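# Put the ball in the high post's cup, reseat frame

## Task

Get the ball into the cup on top of the high post and return the frame to its proper spot resting on its supports. Both must stay that way without any robot holding them. Finish by opening the grippers and moving the arms away.

## Robot and tools

Robots: three identical i2rt Big YAM arms named arm1, arm2 and arm3. Each has six revolute joints, a two-finger gripper and a wrist camera. With joints 1 and 6 at zero and the hand level and pointing forward, the wrist camera rides on top of the hand looking toward the fingertips. Reach is roughly 1.0 m from the joint 1 axis. Joints move at different speeds, so the hand can sweep a wide, curved path between postures. Arms act independently; one stalling does not pause the others. A loose object may occasionally get nudged by an outside push.

Frame: a single shared scene frame, origin on the floor, +z up. The hand point is midway between the fingertips; the hand's z axis runs along the fingers and its y axis is the opening direction. Each robot's foot pose is real but never printed.

Tool execute_actions: argument actions is a list holding exactly one action, or empty. The action is an object keyed by robot name; each robot entry contains joints, an object of absolute joint targets (not offsets) in radians, plus gripper_m in metres. All motions in one action begin at once and may finish at different times. Joint names, ranges and done-tolerances: joint1_rad -2.879 to 2.879 (±0.045), base yaw, positive counter-clockwise seen from above, 0 points the arm the way its foot faces; joint2_rad 0 to 3.141 (±0.14), shoulder, 0 has the upper arm pointing back roughly level, increasing raises it up then forward; joint3_rad 0 to 3.019 (±0.09), elbow, 0 folded, increasing opens; joint4_rad -1.692 to 1.57 (±0.055), wrist pitch, positive tips fingers up; joint5_rad -1.57 to 1.57 (±0.03), sideways wrist swing, positive to the arm's right; joint6_rad -2.094 to 2.094 (±0.035), hand roll, positive clockwise viewed from behind the hand; gripper_m 0 to 0.093 (±0.003), fingertip gap, grip force around 50 to 62 N per pad, lower on some. Any joint or robot left out may keep pushing to its earlier target. Unknown keys or out-of-range numbers reject the whole call and nothing moves. Optional cameras: list of arm1_cam_wrist, arm2_cam_wrist, arm3_cam_wrist, cam_high, cam_low, or all; omitted/null/["all"] gives every camera, [] gives none. Images are captured at the end of the call, ordered as the pictures line states. An empty actions list simply returns state and images.

Tool wait: seconds from 0 to 10; commands nothing, returns state and images like an empty action.

Tool zoom_image: camera name and region [x0, y0, x1, y1] in pixels of that camera's latest full image (origin top-left, at most 504x504). All cameras are 896x504.

Tool finished_scene: scene number; irreversible, ends the scene after the last command has been held and reports success. The goal must already hold and stay held. Replying with no tool call ends everything.

Result lines: joint_status gives how each commanded motion of the last accepted action ended. off_target means it stopped short and may still be pushing. contact_stop or time_out means the joint dropped its target and holds where it stopped, except that after time_out a joint may keep a target (at most 0.375, 0.375, 0.113, 0.225, 0.075, 0.3 rad from its position for joints 1 to 6) and keep pushing, finishing the move by itself if freed. To relieve such a push, command the joint's reported position. "joint command not followed" (often with a cause line) means a self/inter-arm clearance check blocked that arm's joint targets; its gripper target still runs; those joints show not_followed and the arm may retry them with later actions until given passable targets. Empty calls never show this line. on_its_own lists what the call did not command; "held at" is a held target, not the current position. Joints holding a load sag. Very small target changes may not move a joint. MOTOR HOT appears from 85 °C; at 100 °C an OVER-TEMPERATURE FAULT drops that whole arm and gripper until cooled, with untargeted keys reading limit_stop_at_motor_heat (just resend targets). Heat builds while holding loads, including while you think; the robot keeps its last command during thinking.

Cameras: cam_high and cam_low are fixed in the room; wrist cameras follow their arms. OpenCV-style calibration is provided (K, distortion D, T_world_to_cam mapping scene frame to camera frame), e.g. cam_high at pos_world [0.0578, 0.0809, 1.7198] looking down, cam_low at [-1.464, -0.308, 0.697] looking sideways. Actual cameras may differ by up to about 2.3 degrees and 9 mm; wrist camera poses also inherit joint reading errors.

Avoid: pressing two robots hard together (fails and ends the run) or hitting them hard; the clearance check can be late and ignores fingers, gripper housings and wrist cameras. Arms do not stop on contact and can push very hard, risking overheating. Never knock objects out of the work area or onto the floor. Avoid drops, slips and slams. A call result reporting a stop cancels later movement, wait and finish calls in that same reply.

Each tool is called as name([rows], argument=value, ...), one row to a line, values as JSON.

## Session

execute_actions(actions=[])

Scene clock: 0.00 s.
Motor temperatures (°C, as the motors report them): arm1=[24 23 23 22 23 24] | arm2=[25 24 21 23 25 24] | arm3=[23 21 23 24 21 23]
arm1.joint_positions: joint1_rad=+0.211 joint2_rad=+0.616 joint3_rad=+1.456 joint4_rad=-1.225 joint5_rad=+0.156 joint6_rad=-0.412 gripper_m=+0.094
arm1.joint_status: not commanded
arm1.hand: x=+1.2231 y=-0.0271 z=+1.3886 quat_wxyz=(+0.123, -0.797, -0.214, +0.552) (m; scene frame)
arm2.joint_positions: joint1_rad=-0.195 joint2_rad=+0.481 joint3_rad=+1.315 joint4_rad=-1.338 joint5_rad=-0.062 joint6_rad=+0.373 gripper_m=+0.094
arm2.joint_status: not commanded
arm2.hand: x=-0.6472 y=+1.0886 z=+1.3299 quat_wxyz=(-0.479, -0.596, -0.618, +0.183) (m; scene frame)
arm3.joint_positions: joint1_rad=-0.386 joint2_rad=+0.440 joint3_rad=+1.446 joint4_rad=-1.401 joint5_rad=-0.135 joint6_rad=+0.007 gripper_m=+0.095
arm3.joint_status: not commanded
arm3.hand: x=-0.6314 y=-1.1513 z=+1.3589 quat_wxyz=(-0.497, +0.318, -0.768, -0.249) (m; scene frame)
pictures: arm1_cam_wrist, arm2_cam_wrist, arm3_cam_wrist, cam_high, cam_low
Images, in order (width x height): arm1_cam_wrist 896x504, arm2_cam_wrist 896x504, arm3_cam_wrist 896x504, cam_high 896x504, cam_low 896x504.

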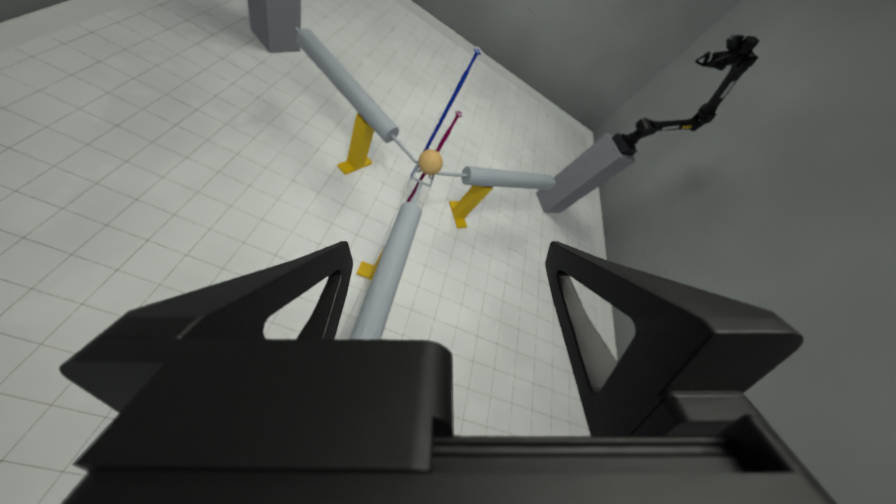

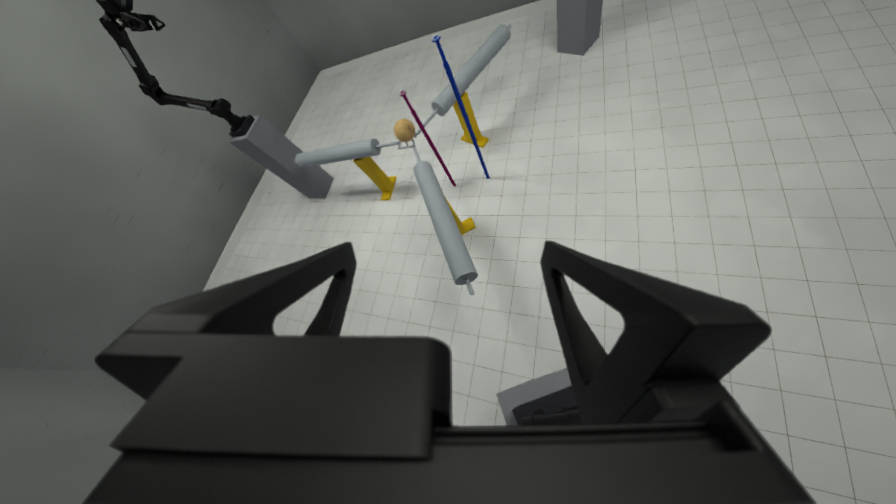

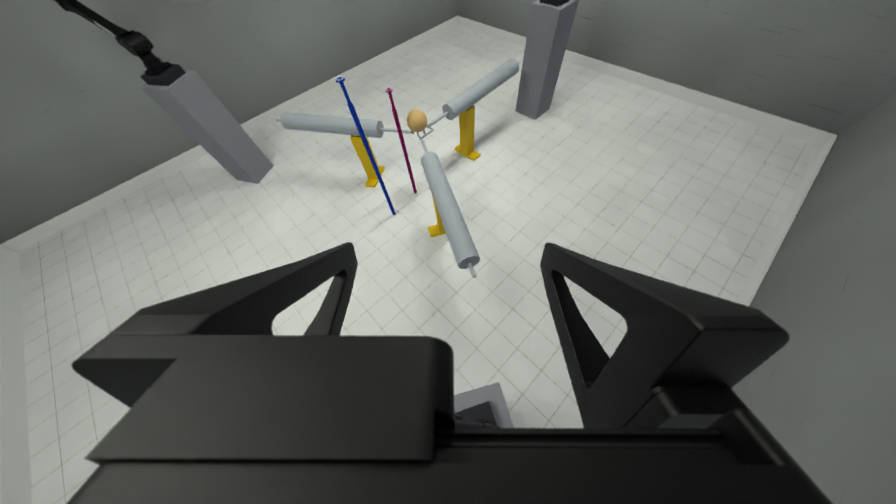

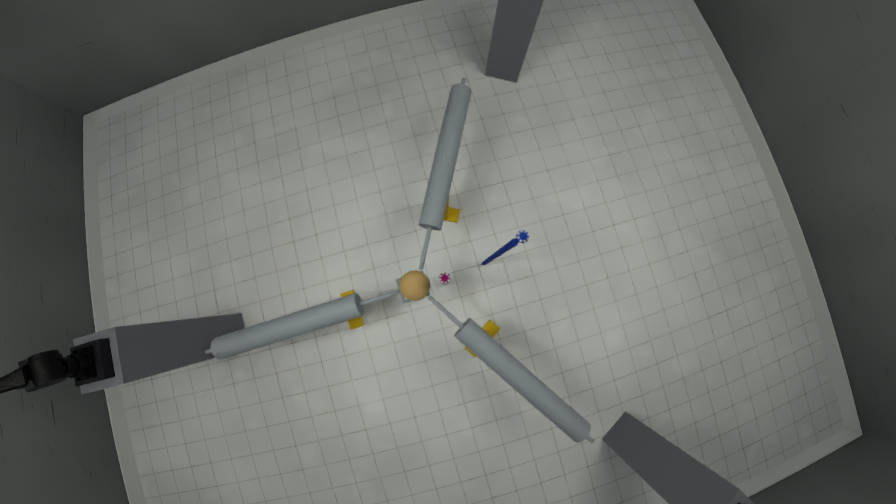

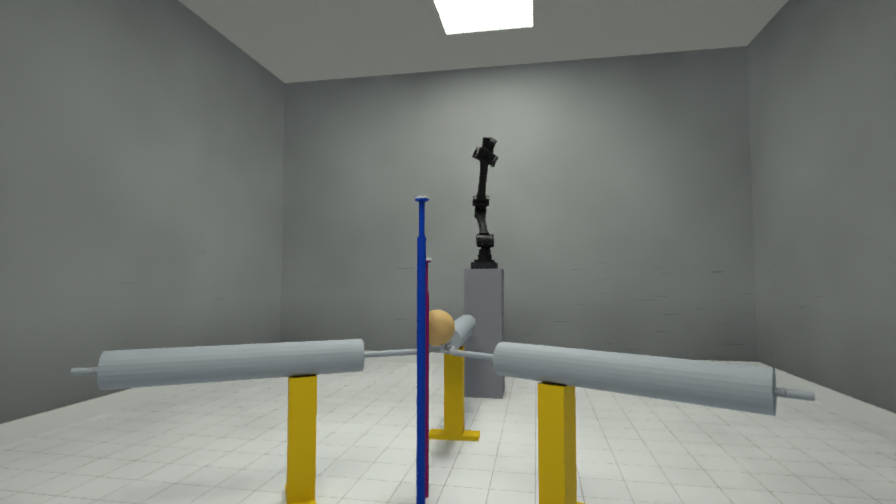

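zoom_image(camera="cam_low", region=[360, 180, 560, 400])

zoom_image(camera="cam_high", region=[330, 190, 550, 370])

zoom_image(camera="arm1_cam_wrist", region=[370, 100, 500, 220])

zoom_image(camera="arm3_cam_wrist", region=[330, 60, 500, 290])

Region (360, 180, 560, 400) of cam_low's 896x504 image, scaled by 2.291, with more detail than that image has; it fills the left 458 columns of this view, and the rest is white.

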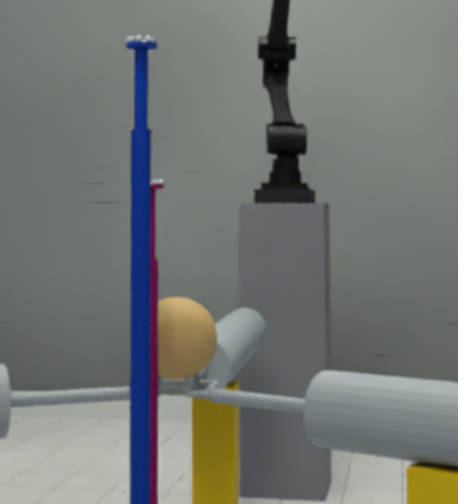

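Region (330, 190, 550, 370) of cam_high's 896x504 image, scaled by 2.291, with more detail than that image has; it fills the top 412 rows of this view, and the rest is white.

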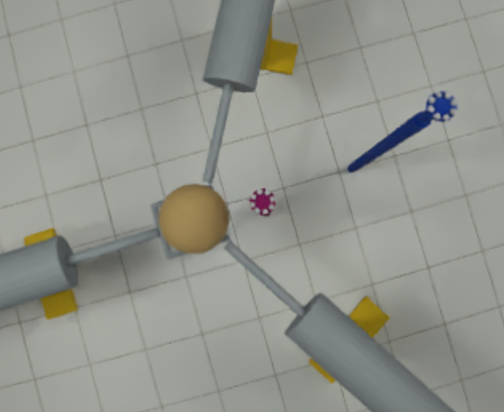

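Region (370, 100, 500, 220) of arm1_cam_wrist's 896x504 image, scaled by 3.877, with more detail than that image has; it fills the top 465 rows of this view, and the rest is white.

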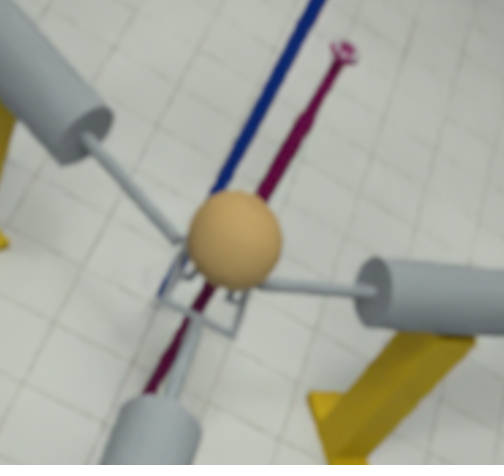

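Region (330, 60, 500, 290) of arm3_cam_wrist's 896x504 image, scaled by 2.191, with more detail than that image has; it fills the left 373 columns of this view, and the rest is white.

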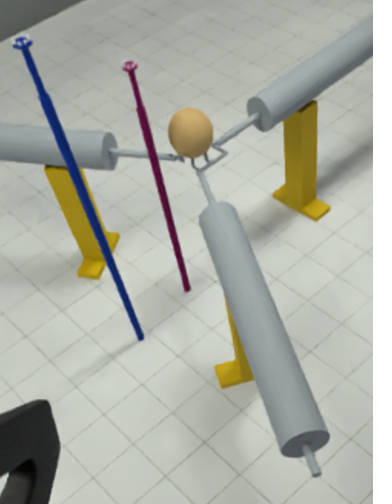

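execute_actions([
  {"arm1":{"joints":{"joint1_rad":0,"joint5_rad":0,"joint6_rad":0,"joint2_rad":1.0,"joint3_rad":1.0,"joint4_rad":-1.0}},"arm2":{"joints":{"joint1_rad":0,"joint5_rad":0,"joint6_rad":0,"joint2_rad":1.57,"joint3_rad":1.57,"joint4_rad":-1.57}},"arm3":{"joints":{"joint1_rad":0,"joint5_rad":0,"joint6_rad":0,"joint2_rad":1.57,"joint3_rad":1.0,"joint4_rad":0}}},
], cameras=[])

execute_actions([
  {"arm1":{"joints":{"joint2_rad":1.5}},"arm2":{"joints":{"joint3_rad":1.1,"joint4_rad":-1.1}},"arm3":{"joints":{"joint4_rad":-1.0}}},
], cameras=[])

execute_actions([
  {"arm1":{"joints":{"joint1_rad":-0.3}},"arm2":{"joints":{"joint1_rad":0.3}},"arm3":{"joints":{"joint1_rad":-0.3}}},
])

Scene clock: 34.37 s.
Motor temperatures (°C, as the motors report them): arm1=[24 23 27 22 23 24] | arm2=[25 24 24 23 25 24] | arm3=[23 21 26 24 21 23]
arm1.joint_positions: joint1_rad=+0.006 joint2_rad=+0.993 joint3_rad=+0.976 joint4_rad=-1.017 joint5_rad=+0.003 joint6_rad=-0.014 gripper_m=+0.094
arm1.joint_status: all done
arm1.hand: x=+1.0734 y=-0.0047 z=+1.0593 quat_wxyz=(+0.005, -0.963, -0.012, +0.270) (m; scene frame)
arm2.joint_positions: joint1_rad=-0.013 joint2_rad=+1.572 joint3_rad=+1.565 joint4_rad=-1.553 joint5_rad=-0.002 joint6_rad=+0.011 gripper_m=+0.094
arm2.joint_status: all done
arm2.hand: x=-0.4763 y=+0.8541 z=+1.0629 quat_wxyz=(-0.008, -0.492, -0.870, +0.006) (m; scene frame)
arm3.joint_positions: joint1_rad=-0.007 joint2_rad=+1.555 joint3_rad=+0.997 joint4_rad=-0.019 joint5_rad=-0.002 joint6_rad=+0.007 gripper_m=+0.095
arm3.joint_status: all done
arm3.hand: x=-0.4380 y=-0.7135 z=+0.9513 quat_wxyz=(-0.405, +0.451, -0.755, -0.251) (m; scene frame)
pictures: none
No camera images: the call's "cameras" was empty. Leave "cameras" out to get every camera's image.

Scene clock: 35.90 s.
Motor temperatures (°C, as the motors report them): arm1=[24 23 27 22 23 24] | arm2=[25 25 24 23 25 24] | arm3=[23 21 26 24 21 23]
arm1.joint_positions: joint1_rad=+0.006 joint2_rad=+1.512 joint3_rad=+0.976 joint4_rad=-1.017 joint5_rad=+0.003 joint6_rad=-0.013 gripper_m=+0.094
arm1.joint_status: all done
arm1.hand: x=+1.0507 y=-0.0036 z=+0.8644 quat_wxyz=(+0.005, -1.000, -0.012, +0.014) (m; scene frame)
arm2.joint_positions: joint1_rad=-0.013 joint2_rad=+1.569 joint3_rad=+1.109 joint4_rad=-1.119 joint5_rad=-0.002 joint6_rad=+0.011 gripper_m=+0.094
arm2.joint_status: all done
arm2.hand: x=-0.5000 y=+0.8910 z=+0.8959 quat_wxyz=(+0.000, -0.492, -0.870, +0.002) (m; scene frame)
arm3.joint_positions: joint1_rad=-0.007 joint2_rad=+1.555 joint3_rad=+0.997 joint4_rad=-0.989 joint5_rad=-0.002 joint6_rad=+0.007 gripper_m=+0.095
arm3.joint_status: all done
arm3.hand: x=-0.5319 y=-0.8901 z=+0.8397 quat_wxyz=(-0.008, +0.514, -0.858, -0.011) (m; scene frame)
pictures: none
No camera images: the call's "cameras" was empty. Leave "cameras" out to get every camera's image.

Scene clock: 36.90 s.
Motor temperatures (°C, as the motors report them): arm1=[24 23 27 22 23 24] | arm2=[25 25 24 23 25 24] | arm3=[23 22 26 24 21 23]
arm1.joint_positions: joint1_rad=-0.306 joint2_rad=+1.512 joint3_rad=+0.976 joint4_rad=-1.017 joint5_rad=+0.000 joint6_rad=-0.012 gripper_m=+0.094
arm1.joint_status: all done
arm1.hand: x=+1.0690 y=+0.1193 z=+0.8650 quat_wxyz=(+0.004, -0.989, +0.145, +0.014) (m; scene frame)
arm2.joint_positions: joint1_rad=+0.311 joint2_rad=+1.569 joint3_rad=+1.109 joint4_rad=-1.117 joint5_rad=-0.001 joint6_rad=+0.009 gripper_m=+0.094
arm2.joint_status: all done
arm2.hand: x=-0.3948 y=+0.9814 z=+0.8950 quat_wxyz=(+0.000, -0.344, -0.939, +0.003) (m; scene frame)
arm3.joint_positions: joint1_rad=-0.310 joint2_rad=+1.555 joint3_rad=+0.997 joint4_rad=-0.989 joint5_rad=+0.000 joint6_rad=+0.007 gripper_m=+0.095
arm3.joint_status: all done
arm3.hand: x=-0.4314 y=-0.9645 z=+0.8387 quat_wxyz=(-0.009, +0.379, -0.925, -0.008) (m; scene frame)
pictures: arm1_cam_wrist, arm2_cam_wrist, arm3_cam_wrist, cam_high, cam_low
camera_calibration (this result's frames):
arm1_cam_wrist: T_world_to_cam=[[0.289389, 0.957211, 0.00109449, -0.422654], [0.793108, -0.240417, 0.559625, -1.29472], [0.535942, -0.161081, -0.828745, 0.284898], [0, 0, 0, 1]] pos_world=[0.996476, 0.139188, 0.961128]
arm2_cam_wrist: T_world_to_cam=[[-0.653026, -0.757229, 0.0127317, 0.471779], [-0.60621, 0.532718, 0.590526, -1.28879], [-0.453946, 0.377911, -0.806918, 0.296608], [0, 0, 0, 1]] pos_world=[-0.33855, 0.931714, 0.994395]
arm3_cam_wrist: T_world_to_cam=[[0.702946, -0.711239, -0.00252962, -0.381306], [-0.583014, -0.578246, 0.570724, -1.28461], [-0.407384, -0.399713, -0.821138, 0.25164], [0, 0, 0, 1]] pos_world=[-0.378394, -0.913437, 0.938825]
Images, in order (width x height): arm1_cam_wrist 896x504, arm2_cam_wrist 896x504, arm3_cam_wrist 896x504, cam_high 896x504, cam_low 896x504.

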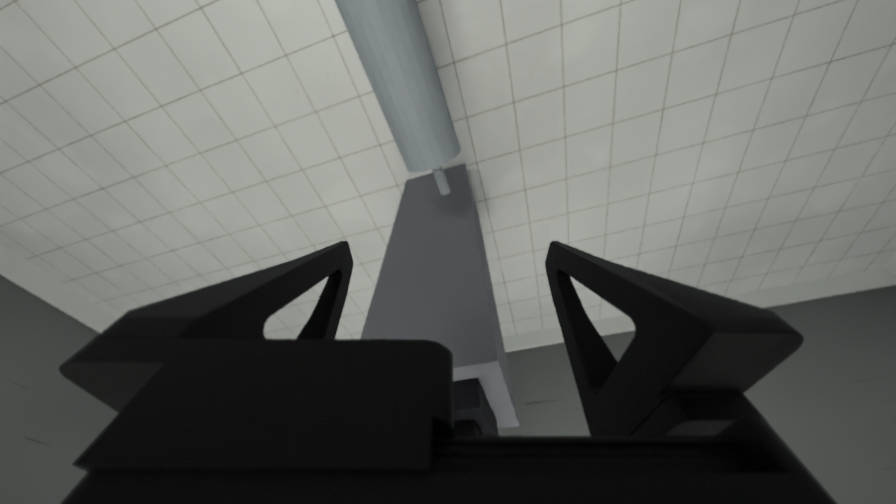

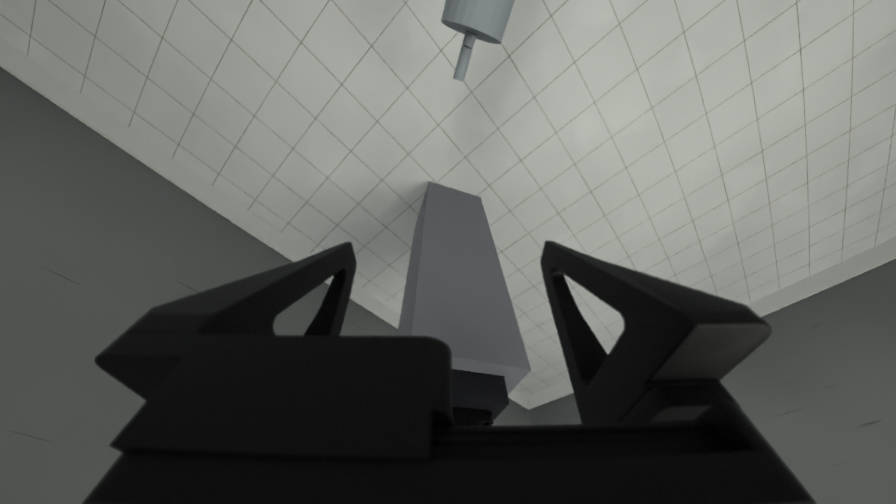

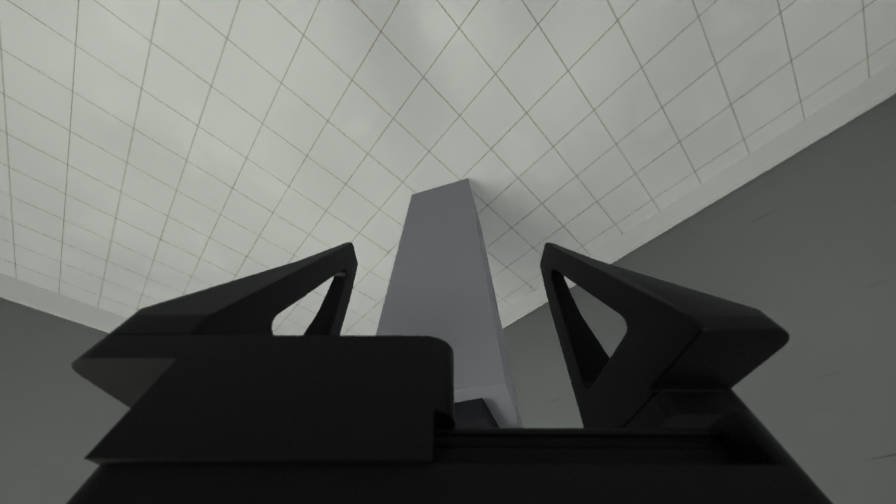

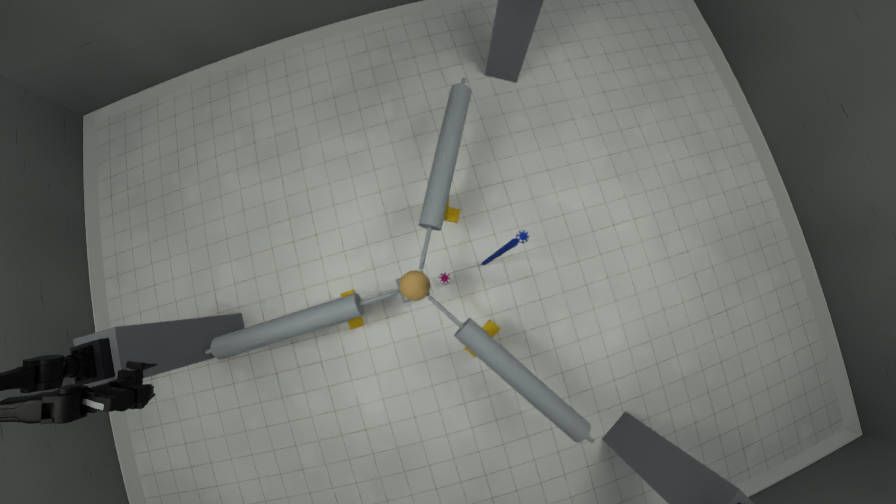

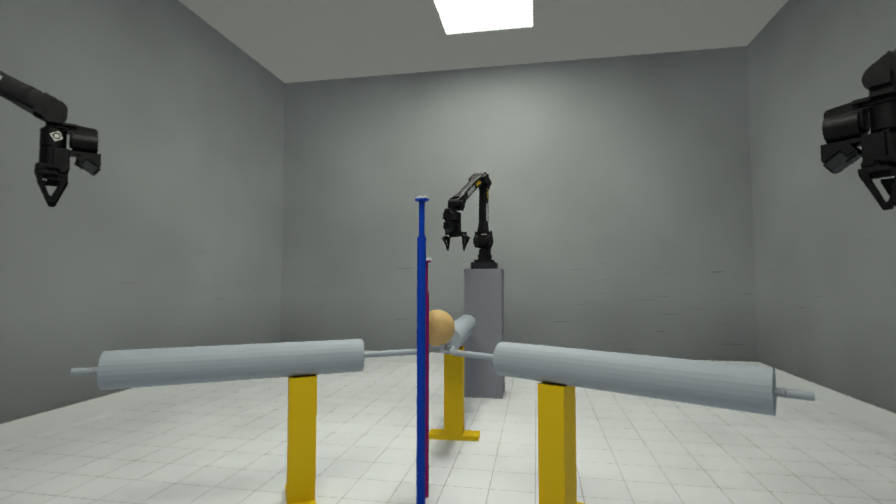

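execute_actions([
  {"arm1":{"joints":{"joint1_rad":-0.292,"joint2_rad":2.21,"joint3_rad":0.578,"joint4_rad":0.061,"joint6_rad":-0.33}},"arm2":{"joints":{"joint1_rad":0.237,"joint2_rad":2.379,"joint3_rad":1.268,"joint4_rad":-0.46,"joint6_rad":0.237}},"arm3":{"joints":{"joint1_rad":-0.34,"joint2_rad":2.462,"joint3_rad":1.6,"joint4_rad":-0.709,"joint6_rad":-0.34}}},
])

Scene clock: 59.73 s.
Motor temperatures (°C, as the motors report them): arm1=[24 24 27 22 23 24] | arm2=[25 25 24 23 25 24] | arm3=[23 22 27 24 21 23]
arm1.joint_positions: joint1_rad=-0.303 joint2_rad=+2.200 joint3_rad=+0.575 joint4_rad=+0.044 joint5_rad=+0.000 joint6_rad=-0.316 gripper_m=+0.094
arm1.joint_status: all done
arm1.hand: x=+1.1835 y=+0.0836 z=+0.5614 quat_wxyz=(+0.002, -1.000, -0.008, +0.000) (m; scene frame)
arm2.joint_positions: joint1_rad=+0.242 joint2_rad=+2.379 joint3_rad=+1.260 joint4_rad=-0.477 joint5_rad=-0.001 joint6_rad=+0.226 gripper_m=+0.094
arm2.joint_status: all done
arm2.hand: x=-0.3619 y=+0.9050 z=+0.5551 quat_wxyz=(+0.010, -0.475, -0.880, +0.001) (m; scene frame)
arm3.joint_positions: joint1_rad=-0.328 joint2_rad=+2.476 joint3_rad=+1.572 joint4_rad=-0.712 joint5_rad=+0.000 joint6_rad=-0.327 gripper_m=+0.095
arm3.joint_status: all done
arm3.hand: x=-0.3032 y=-0.8485 z=+0.5412 quat_wxyz=(+0.024, +0.519, -0.854, +0.001) (m; scene frame)
pictures: arm1_cam_wrist, arm2_cam_wrist, arm3_cam_wrist, cam_high, cam_low
camera_calibration (this result's frames):
arm1_cam_wrist: T_world_to_cam=[[-0.0138157, 0.999904, 0.00132279, -0.0660892], [0.812057, 0.0104483, 0.583484, -1.28104], [0.583414, 0.00913543, -0.812123, -0.113578], [0, 0, 0, 1]] pos_world=[1.10562, 0.0805051, 0.655313]
arm2_cam_wrist: T_world_to_cam=[[-0.840698, -0.541258, 0.0163137, 0.174346], [-0.422762, 0.674875, 0.604827, -1.09763], [-0.338378, 0.50158, -0.79619, -0.00990744], [0, 0, 0, 1]] pos_world=[-0.320817, 0.8401, 0.653145]
arm3_cam_wrist: T_world_to_cam=[[0.888818, -0.457941, -0.0170791, -0.110548], [-0.349008, -0.700602, 0.622375, -1.03387], [-0.296977, -0.547218, -0.782533, -0.00669576], [0, 0, 0, 1]] pos_world=[-0.26456, -0.778618, 0.636326]
Images, in order (width x height): arm1_cam_wrist 896x504, arm2_cam_wrist 896x504, arm3_cam_wrist 896x504, cam_high 896x504, cam_low 896x504.

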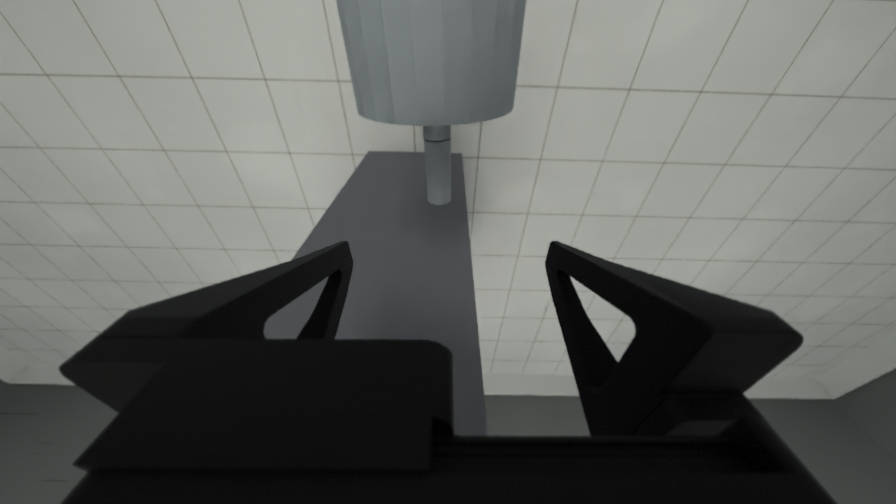

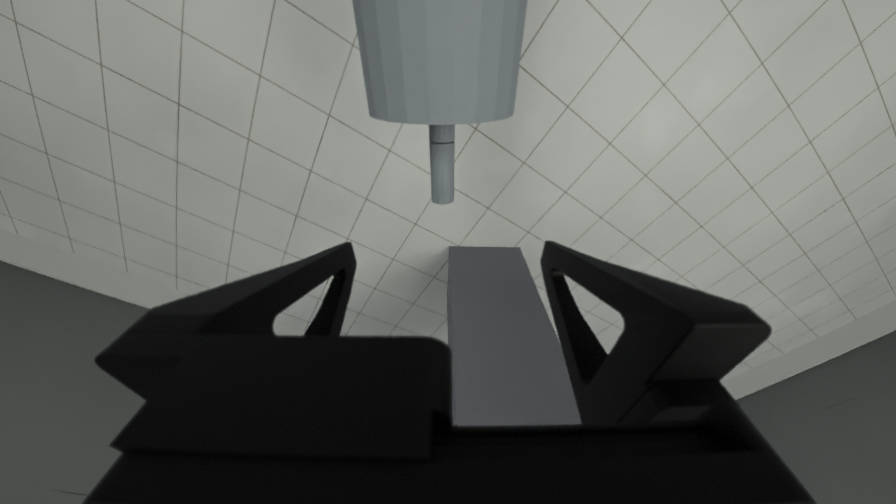

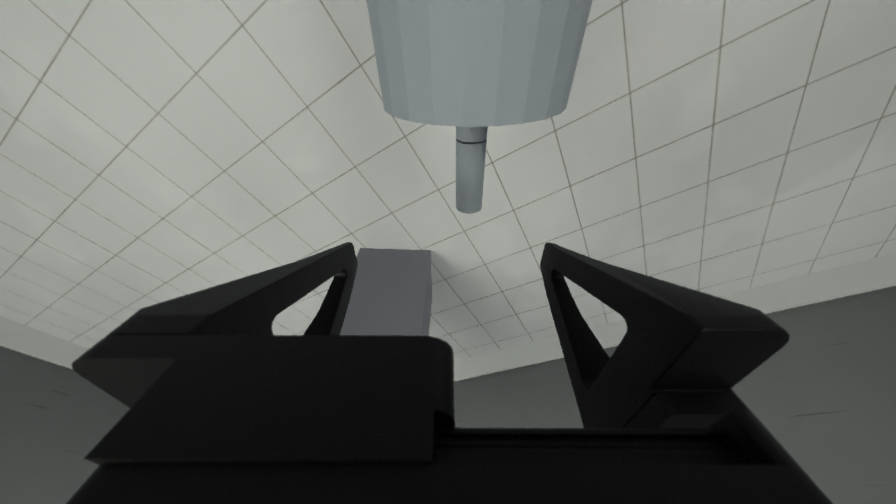

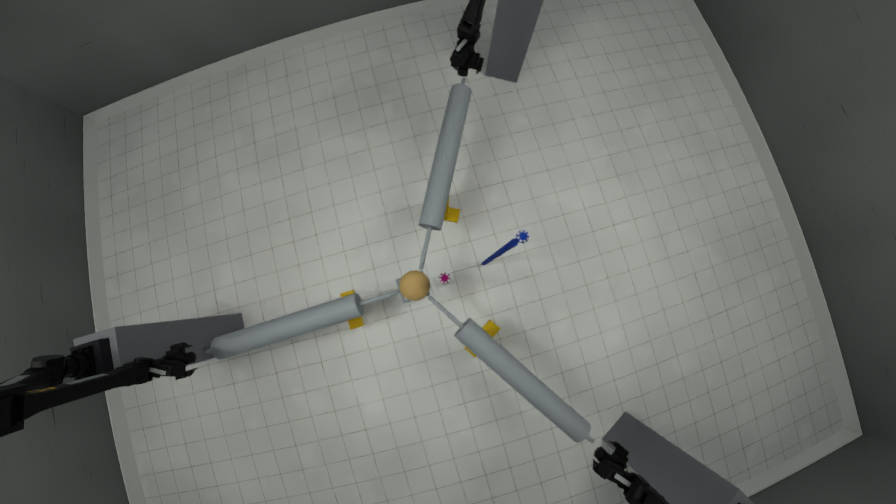

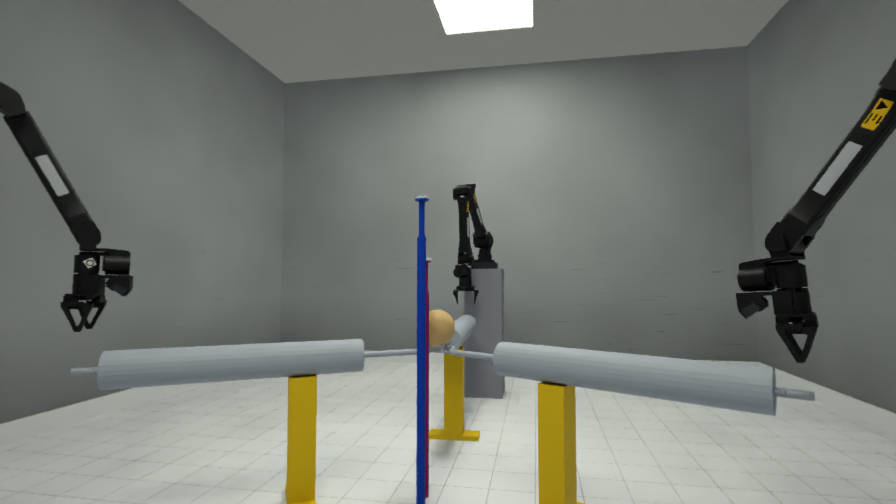

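execute_actions([
  {"arm1":{"joints":{"joint1_rad":-0.25,"joint2_rad":2.627,"joint3_rad":0.795,"joint4_rad":0.28,"joint6_rad":-0.29,"gripper_m":0.06}},"arm2":{"joints":{"joint1_rad":0.228,"joint2_rad":2.674,"joint3_rad":1.425,"joint4_rad":-0.30,"gripper_m":0.06}},"arm3":{"joints":{"joint1_rad":-0.355,"joint2_rad":2.70,"joint3_rad":1.72,"joint4_rad":-0.55,"gripper_m":0.06}}},
])

Scene clock: 71.03 s.
Motor temperatures (°C, as the motors report them): arm1=[24 24 25 22 23 24] | arm2=[25 26 24 23 25 24] | arm3=[23 23 26 24 21 23]
arm1.joint_positions: joint1_rad=-0.257 joint2_rad=+2.398 joint3_rad=+0.751 joint4_rad=+0.244 joint5_rad=-0.016 joint6_rad=-0.304 gripper_m=+0.060
arm1.joint_status: joint2_rad time_out (moved +0.198 of +0.427); the others done
arm1.on_its_own: joint2_rad reads +2.398 and still pushes toward +2.627 since a time_out
arm1.hand: x=+1.0994 y=+0.0892 z=+0.5063 quat_wxyz=(+0.019, -0.996, -0.026, +0.088) (m; scene frame)
arm2.joint_positions: joint1_rad=+0.242 joint2_rad=+2.565 joint3_rad=+1.425 joint4_rad=-0.312 joint5_rad=+0.010 joint6_rad=+0.228 gripper_m=+0.060
arm2.joint_status: all done
arm2.hand: x=-0.3183 y=+0.8599 z=+0.4911 quat_wxyz=(-0.059, -0.475, -0.878, +0.025) (m; scene frame)
arm3.joint_positions: joint1_rad=-0.345 joint2_rad=+2.580 joint3_rad=+1.719 joint4_rad=-0.565 joint5_rad=-0.011 joint6_rad=-0.330 gripper_m=+0.060
arm3.joint_status: all done
arm3.hand: x=-0.2417 y=-0.8025 z=+0.5176 quat_wxyz=(-0.068, +0.512, -0.856, -0.024) (m; scene frame)
pictures: arm1_cam_wrist, arm2_cam_wrist, arm3_cam_wrist, cam_high, cam_low
camera_calibration (this result's frames):
arm1_cam_wrist: T_world_to_cam=[[-0.0464098, 0.998188, 0.0382923, -0.0555814], [0.900744, 0.0252449, 0.433616, -1.20362], [0.431864, 0.0546156, -0.900284, 0.0978999], [0, 0, 0, 1]] pos_world=[1.03929, 0.0805191, 0.612174]
arm2_cam_wrist: T_world_to_cam=[[-0.84154, -0.540152, -0.00685157, 0.197835], [-0.475242, 0.734263, 0.48477, -1.01887], [-0.256819, 0.411209, -0.874615, 0.118741], [0, 0, 0, 1]] pos_world=[-0.287231, 0.806156, 0.599128]
arm3_cam_wrist: T_world_to_cam=[[0.88084, -0.472117, 0.0350209, -0.184808], [-0.431545, -0.770322, 0.469438, -0.962211], [-0.194652, -0.428613, -0.88227, 0.189778], [0, 0, 0, 1]] pos_world=[-0.21551, -0.747122, 0.625607]
Images, in order (width x height): arm1_cam_wrist 896x504, arm2_cam_wrist 896x504, arm3_cam_wrist 896x504, cam_high 896x504, cam_low 896x504.

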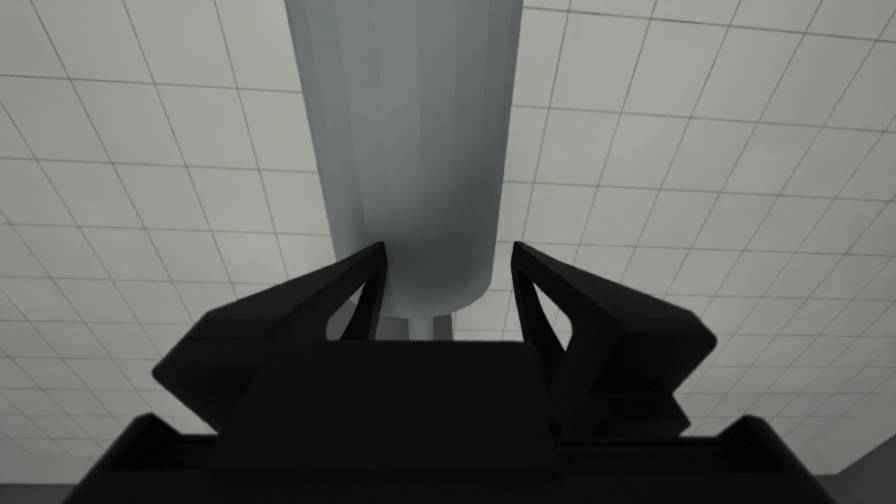

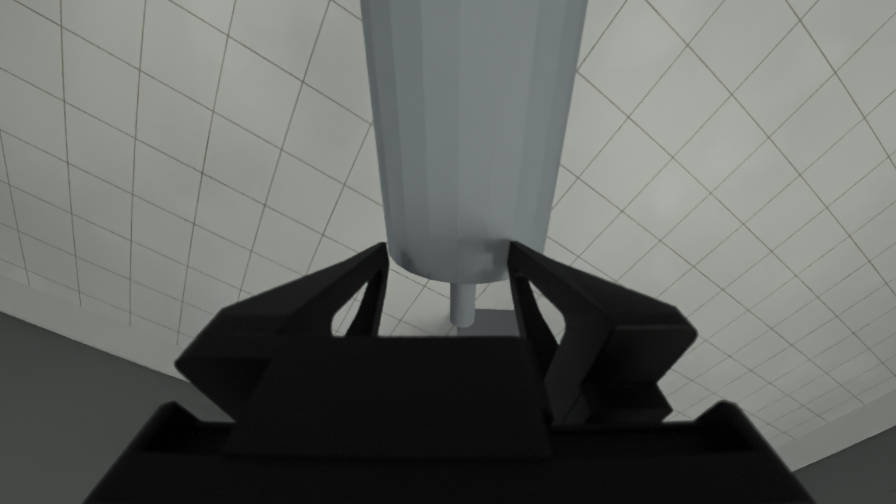

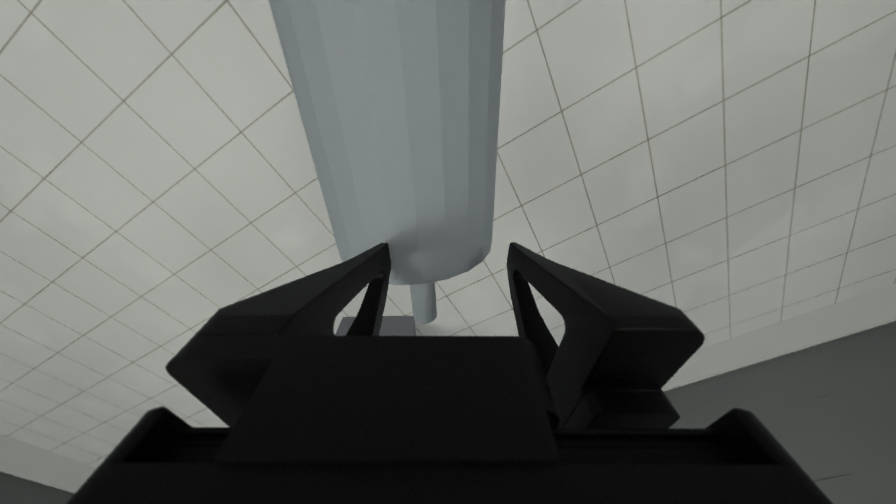

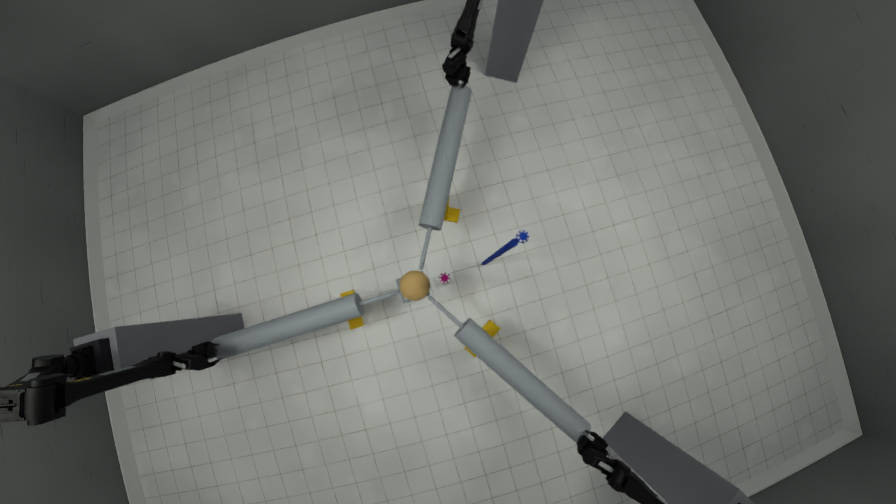

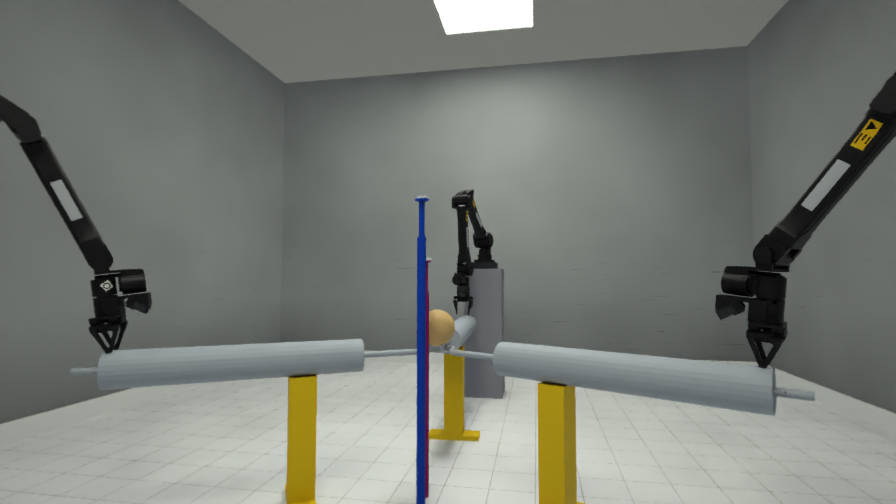

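execute_actions([
  {"arm1":{"joints":{"joint2_rad":2.37}},"arm2":{"joints":{"joint2_rad":2.52}},"arm3":{"joints":{"joint2_rad":2.55}}},
], cameras=[])

execute_actions([
  {"arm1":{"joints":{"joint4_rad":-0.15}},"arm2":{"joints":{"joint4_rad":-0.6}},"arm3":{"joints":{"joint4_rad":-0.85}}},
], cameras=[])

execute_actions([
  {"arm1":{"joints":{"joint2_rad":2.5,"joint4_rad":0.03}},"arm2":{"joints":{"joint2_rad":2.6,"joint4_rad":-0.47}},"arm3":{"joints":{"joint2_rad":2.63,"joint4_rad":-0.72}}},
], cameras=[])

execute_actions([
  {"arm1":{"joints":{"joint2_rad":2.627,"joint4_rad":0.2}},"arm2":{"joints":{"joint2_rad":2.68,"joint4_rad":-0.36}},"arm3":{"joints":{"joint2_rad":2.71,"joint4_rad":-0.62}}},
], cameras=[])

execute_actions([
  {"arm1":{"joints":{"joint4_rad":0.28}},"arm2":{"joints":{"joint4_rad":-0.30}},"arm3":{"joints":{"joint4_rad":-0.58}}},
])

Scene clock: 81.33 s.
Motor temperatures (°C, as the motors report them): arm1=[24 23 25 22 23 24] | arm2=[25 26 23 23 25 24] | arm3=[23 23 26 24 21 23]
arm1.joint_positions: joint1_rad=-0.255 joint2_rad=+2.383 joint3_rad=+0.790 joint4_rad=+0.261 joint5_rad=-0.003 joint6_rad=-0.304 gripper_m=+0.060
arm1.joint_status: all done
arm1.hand: x=+1.0661 y=+0.0997 z=+0.5143 quat_wxyz=(+0.035, -0.992, -0.026, +0.120) (m; scene frame)
arm2.joint_positions: joint1_rad=+0.240 joint2_rad=+2.516 joint3_rad=+1.425 joint4_rad=-0.312 joint5_rad=+0.002 joint6_rad=+0.229 gripper_m=+0.060
arm2.joint_status: all done
arm2.hand: x=-0.3030 y=+0.8462 z=+0.5181 quat_wxyz=(-0.083, -0.475, -0.876, +0.028) (m; scene frame)
arm3.joint_positions: joint1_rad=-0.346 joint2_rad=+2.574 joint3_rad=+1.719 joint4_rad=-0.562 joint5_rad=-0.004 joint6_rad=-0.331 gripper_m=+0.060
arm3.joint_status: all done
arm3.hand: x=-0.2384 y=-0.8015 z=+0.5216 quat_wxyz=(-0.073, +0.512, -0.856, -0.021) (m; scene frame)
pictures: none
No camera images: the call's "cameras" was empty. Leave "cameras" out to get every camera's image.

Scene clock: 82.47 s.
Motor temperatures (°C, as the motors report them): arm1=[24 23 25 22 23 24] | arm2=[25 26 23 23 25 24] | arm3=[23 24 26 24 21 23]
arm1.joint_positions: joint1_rad=-0.255 joint2_rad=+2.377 joint3_rad=+0.795 joint4_rad=-0.134 joint5_rad=-0.003 joint6_rad=-0.302 gripper_m=+0.060
arm1.joint_status: all done
arm1.hand: x=+1.1540 y=+0.0771 z=+0.5108 quat_wxyz=(-0.018, -0.997, -0.025, -0.064) (m; scene frame)
arm2.joint_positions: joint1_rad=+0.240 joint2_rad=+2.516 joint3_rad=+1.425 joint4_rad=-0.583 joint5_rad=+0.002 joint6_rad=+0.229 gripper_m=+0.060
arm2.joint_status: all done
arm2.hand: x=-0.3508 y=+0.8922 z=+0.5155 quat_wxyz=(+0.047, -0.476, -0.878, -0.008) (m; scene frame)
arm3.joint_positions: joint1_rad=-0.346 joint2_rad=+2.574 joint3_rad=+1.719 joint4_rad=-0.839 joint5_rad=-0.004 joint6_rad=-0.331 gripper_m=+0.060
arm3.joint_status: all done
arm3.hand: x=-0.2881 y=-0.8476 z=+0.5207 quat_wxyz=(+0.062, +0.513, -0.856, +0.007) (m; scene frame)
pictures: none
No camera images: the call's "cameras" was empty. Leave "cameras" out to get every camera's image.

Scene clock: 83.43 s.
Motor temperatures (°C, as the motors report them): arm1=[24 23 25 22 23 24] | arm2=[25 26 23 23 25 24] | arm3=[23 24 26 24 21 23]
arm1.joint_positions: joint1_rad=-0.255 joint2_rad=+2.505 joint3_rad=+0.795 joint4_rad=+0.013 joint5_rad=-0.003 joint6_rad=-0.302 gripper_m=+0.060
arm1.joint_status: all done
arm1.hand: x=+1.1725 y=+0.0725 z=+0.4707 quat_wxyz=(-0.015, -0.998, -0.025, -0.055) (m; scene frame)
arm2.joint_positions: joint1_rad=+0.240 joint2_rad=+2.596 joint3_rad=+1.425 joint4_rad=-0.487 joint5_rad=+0.002 joint6_rad=+0.229 gripper_m=+0.060
arm2.joint_status: all done
arm2.hand: x=-0.3590 y=+0.8997 z=+0.4739 quat_wxyz=(+0.040, -0.477, -0.878, -0.006) (m; scene frame)
arm3.joint_positions: joint1_rad=-0.346 joint2_rad=+2.592 joint3_rad=+1.719 joint4_rad=-0.732 joint5_rad=-0.004 joint6_rad=-0.331 gripper_m=+0.060
arm3.joint_status: all done
arm3.hand: x=-0.2742 y=-0.8345 z=+0.5081 quat_wxyz=(+0.018, +0.513, -0.858, -0.002) (m; scene frame)
pictures: none
No camera images: the call's "cameras" was empty. Leave "cameras" out to get every camera's image.

Scene clock: 84.40 s.
Motor temperatures (°C, as the motors report them): arm1=[24 24 25 22 23 24] | arm2=[25 26 23 23 25 24] | arm3=[23 24 26 24 21 23]
arm1.joint_positions: joint1_rad=-0.255 joint2_rad=+2.633 joint3_rad=+0.795 joint4_rad=+0.183 joint5_rad=-0.003 joint6_rad=-0.302 gripper_m=+0.060
arm1.joint_status: all done
arm1.hand: x=+1.1900 y=+0.0681 z=+0.4340 quat_wxyz=(-0.010, -0.999, -0.025, -0.034) (m; scene frame)
arm2.joint_positions: joint1_rad=+0.240 joint2_rad=+2.676 joint3_rad=+1.425 joint4_rad=-0.378 joint5_rad=+0.002 joint6_rad=+0.229 gripper_m=+0.060
arm2.joint_status: all done
arm2.hand: x=-0.3673 y=+0.9072 z=+0.4334 quat_wxyz=(+0.025, -0.477, -0.879, -0.002) (m; scene frame)
arm3.joint_positions: joint1_rad=-0.346 joint2_rad=+2.695 joint3_rad=+1.719 joint4_rad=-0.631 joint5_rad=-0.004 joint6_rad=-0.331 gripper_m=+0.060
arm3.joint_status: all done
arm3.hand: x=-0.2888 y=-0.8474 z=+0.4468 quat_wxyz=(+0.019, +0.513, -0.858, -0.002) (m; scene frame)
pictures: none
No camera images: the call's "cameras" was empty. Leave "cameras" out to get every camera's image.

Scene clock: 85.10 s.
Motor temperatures (°C, as the motors report them): arm1=[24 24 25 22 23 24] | arm2=[25 26 23 23 25 24] | arm3=[23 24 26 24 21 23]
arm1.joint_positions: joint1_rad=-0.255 joint2_rad=+2.633 joint3_rad=+0.795 joint4_rad=+0.254 joint5_rad=-0.001 joint6_rad=-0.298 gripper_m=+0.060
arm1.joint_status: all done
arm1.hand: x=+1.1733 y=+0.0729 z=+0.4334 quat_wxyz=(+0.001, -1.000, -0.023, -0.001) (m; scene frame)
arm2.joint_positions: joint1_rad=+0.240 joint2_rad=+2.676 joint3_rad=+1.425 joint4_rad=-0.319 joint5_rad=+0.002 joint6_rad=+0.229 gripper_m=+0.060
arm2.joint_status: all done
arm2.hand: x=-0.3568 y=+0.8972 z=+0.4330 quat_wxyz=(-0.003, -0.477, -0.879, +0.006) (m; scene frame)
arm3.joint_positions: joint1_rad=-0.346 joint2_rad=+2.695 joint3_rad=+1.719 joint4_rad=-0.592 joint5_rad=-0.004 joint6_rad=-0.331 gripper_m=+0.060
arm3.joint_status: all done
arm3.hand: x=-0.2818 y=-0.8409 z=+0.4467 quat_wxyz=(+0.000, +0.514, -0.858, -0.006) (m; scene frame)
pictures: arm1_cam_wrist, arm2_cam_wrist, arm3_cam_wrist, cam_high, cam_low
camera_calibration (this result's frames):
arm1_cam_wrist: T_world_to_cam=[[-0.0431656, 0.999068, -0.0000638062, -0.020282], [0.809921, 0.0350307, 0.585492, -1.19808], [0.584949, 0.0252214, -0.810678, -0.21511], [0, 0, 0, 1]] pos_world=[1.09531, 0.0676582, 0.527082]
arm2_cam_wrist: T_world_to_cam=[[-0.842899, -0.537916, 0.0129416, 0.174006], [-0.430668, 0.688872, 0.583078, -1.02234], [-0.322562, 0.485903, -0.812313, -0.0747251], [0, 0, 0, 1]] pos_world=[-0.317722, 0.83417, 0.533151]
arm3_cam_wrist: T_world_to_cam=[[0.882601, -0.470099, -0.00464683, -0.145273], [-0.37883, -0.717028, 0.585114, -0.967768], [-0.278394, -0.514662, -0.810937, -0.0248568], [0, 0, 0, 1]] pos_world=[-0.245321, -0.775002, 0.545422]
Images, in order (width x height): arm1_cam_wrist 896x504, arm2_cam_wrist 896x504, arm3_cam_wrist 896x504, cam_high 896x504, cam_low 896x504.

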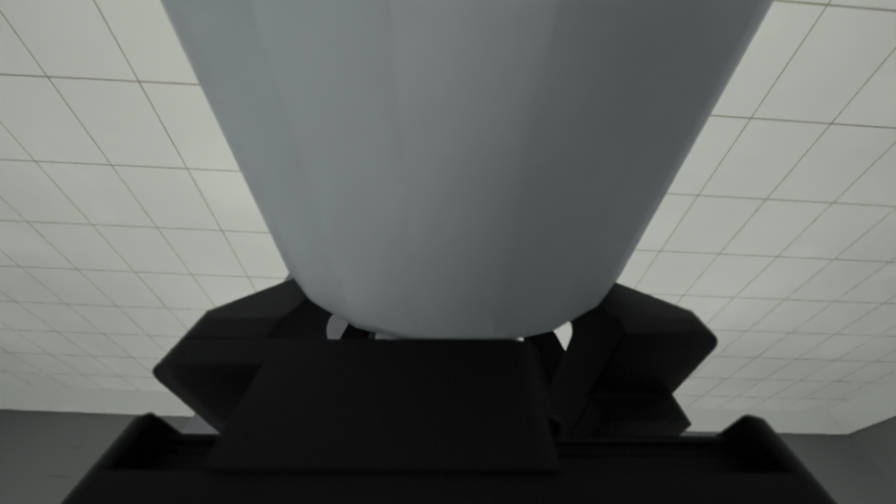

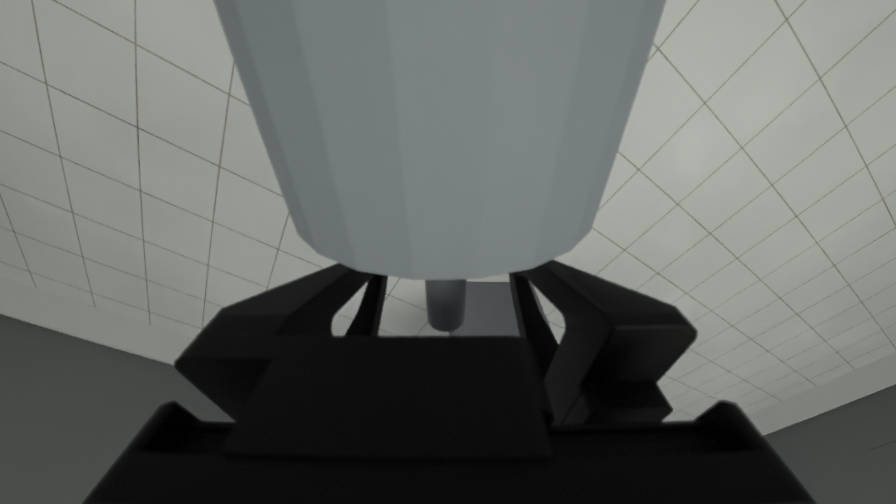

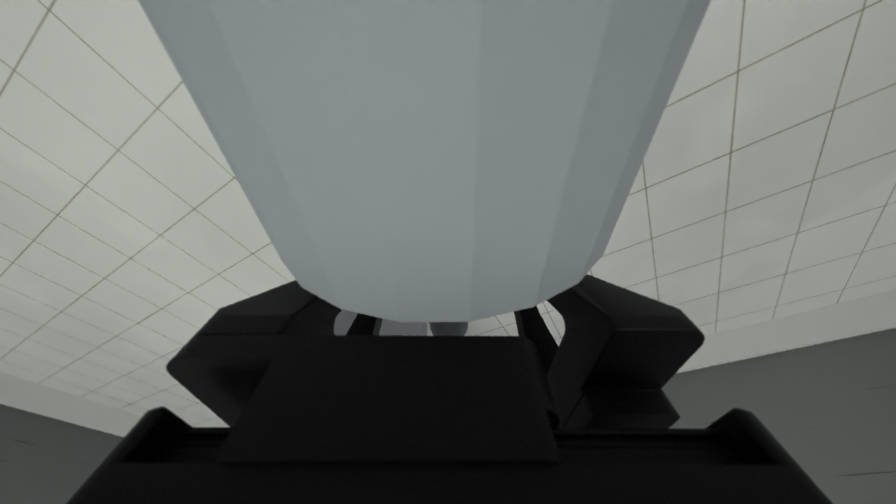

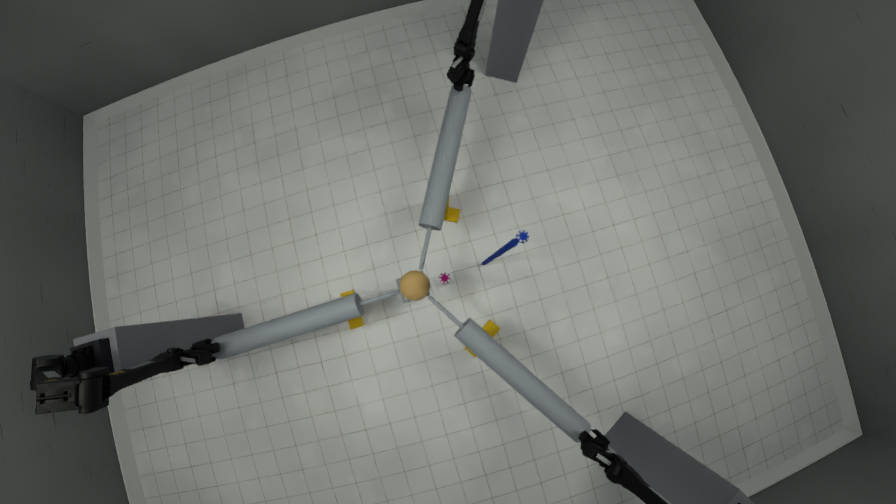

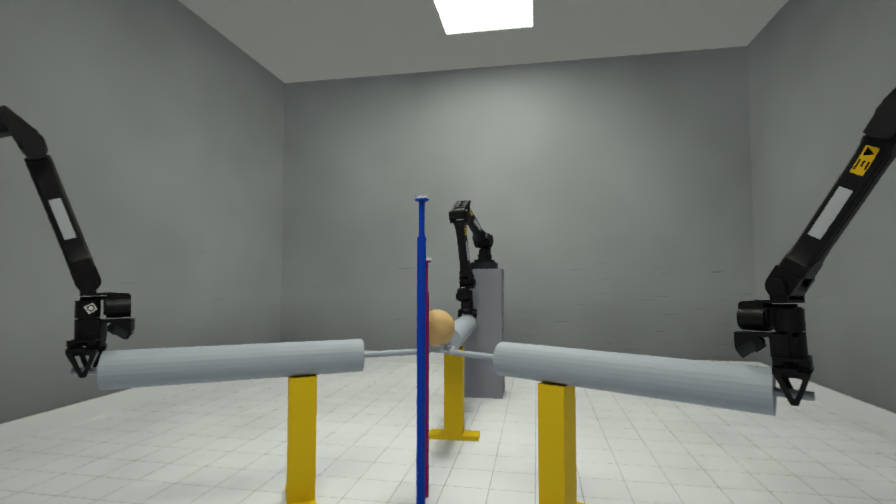

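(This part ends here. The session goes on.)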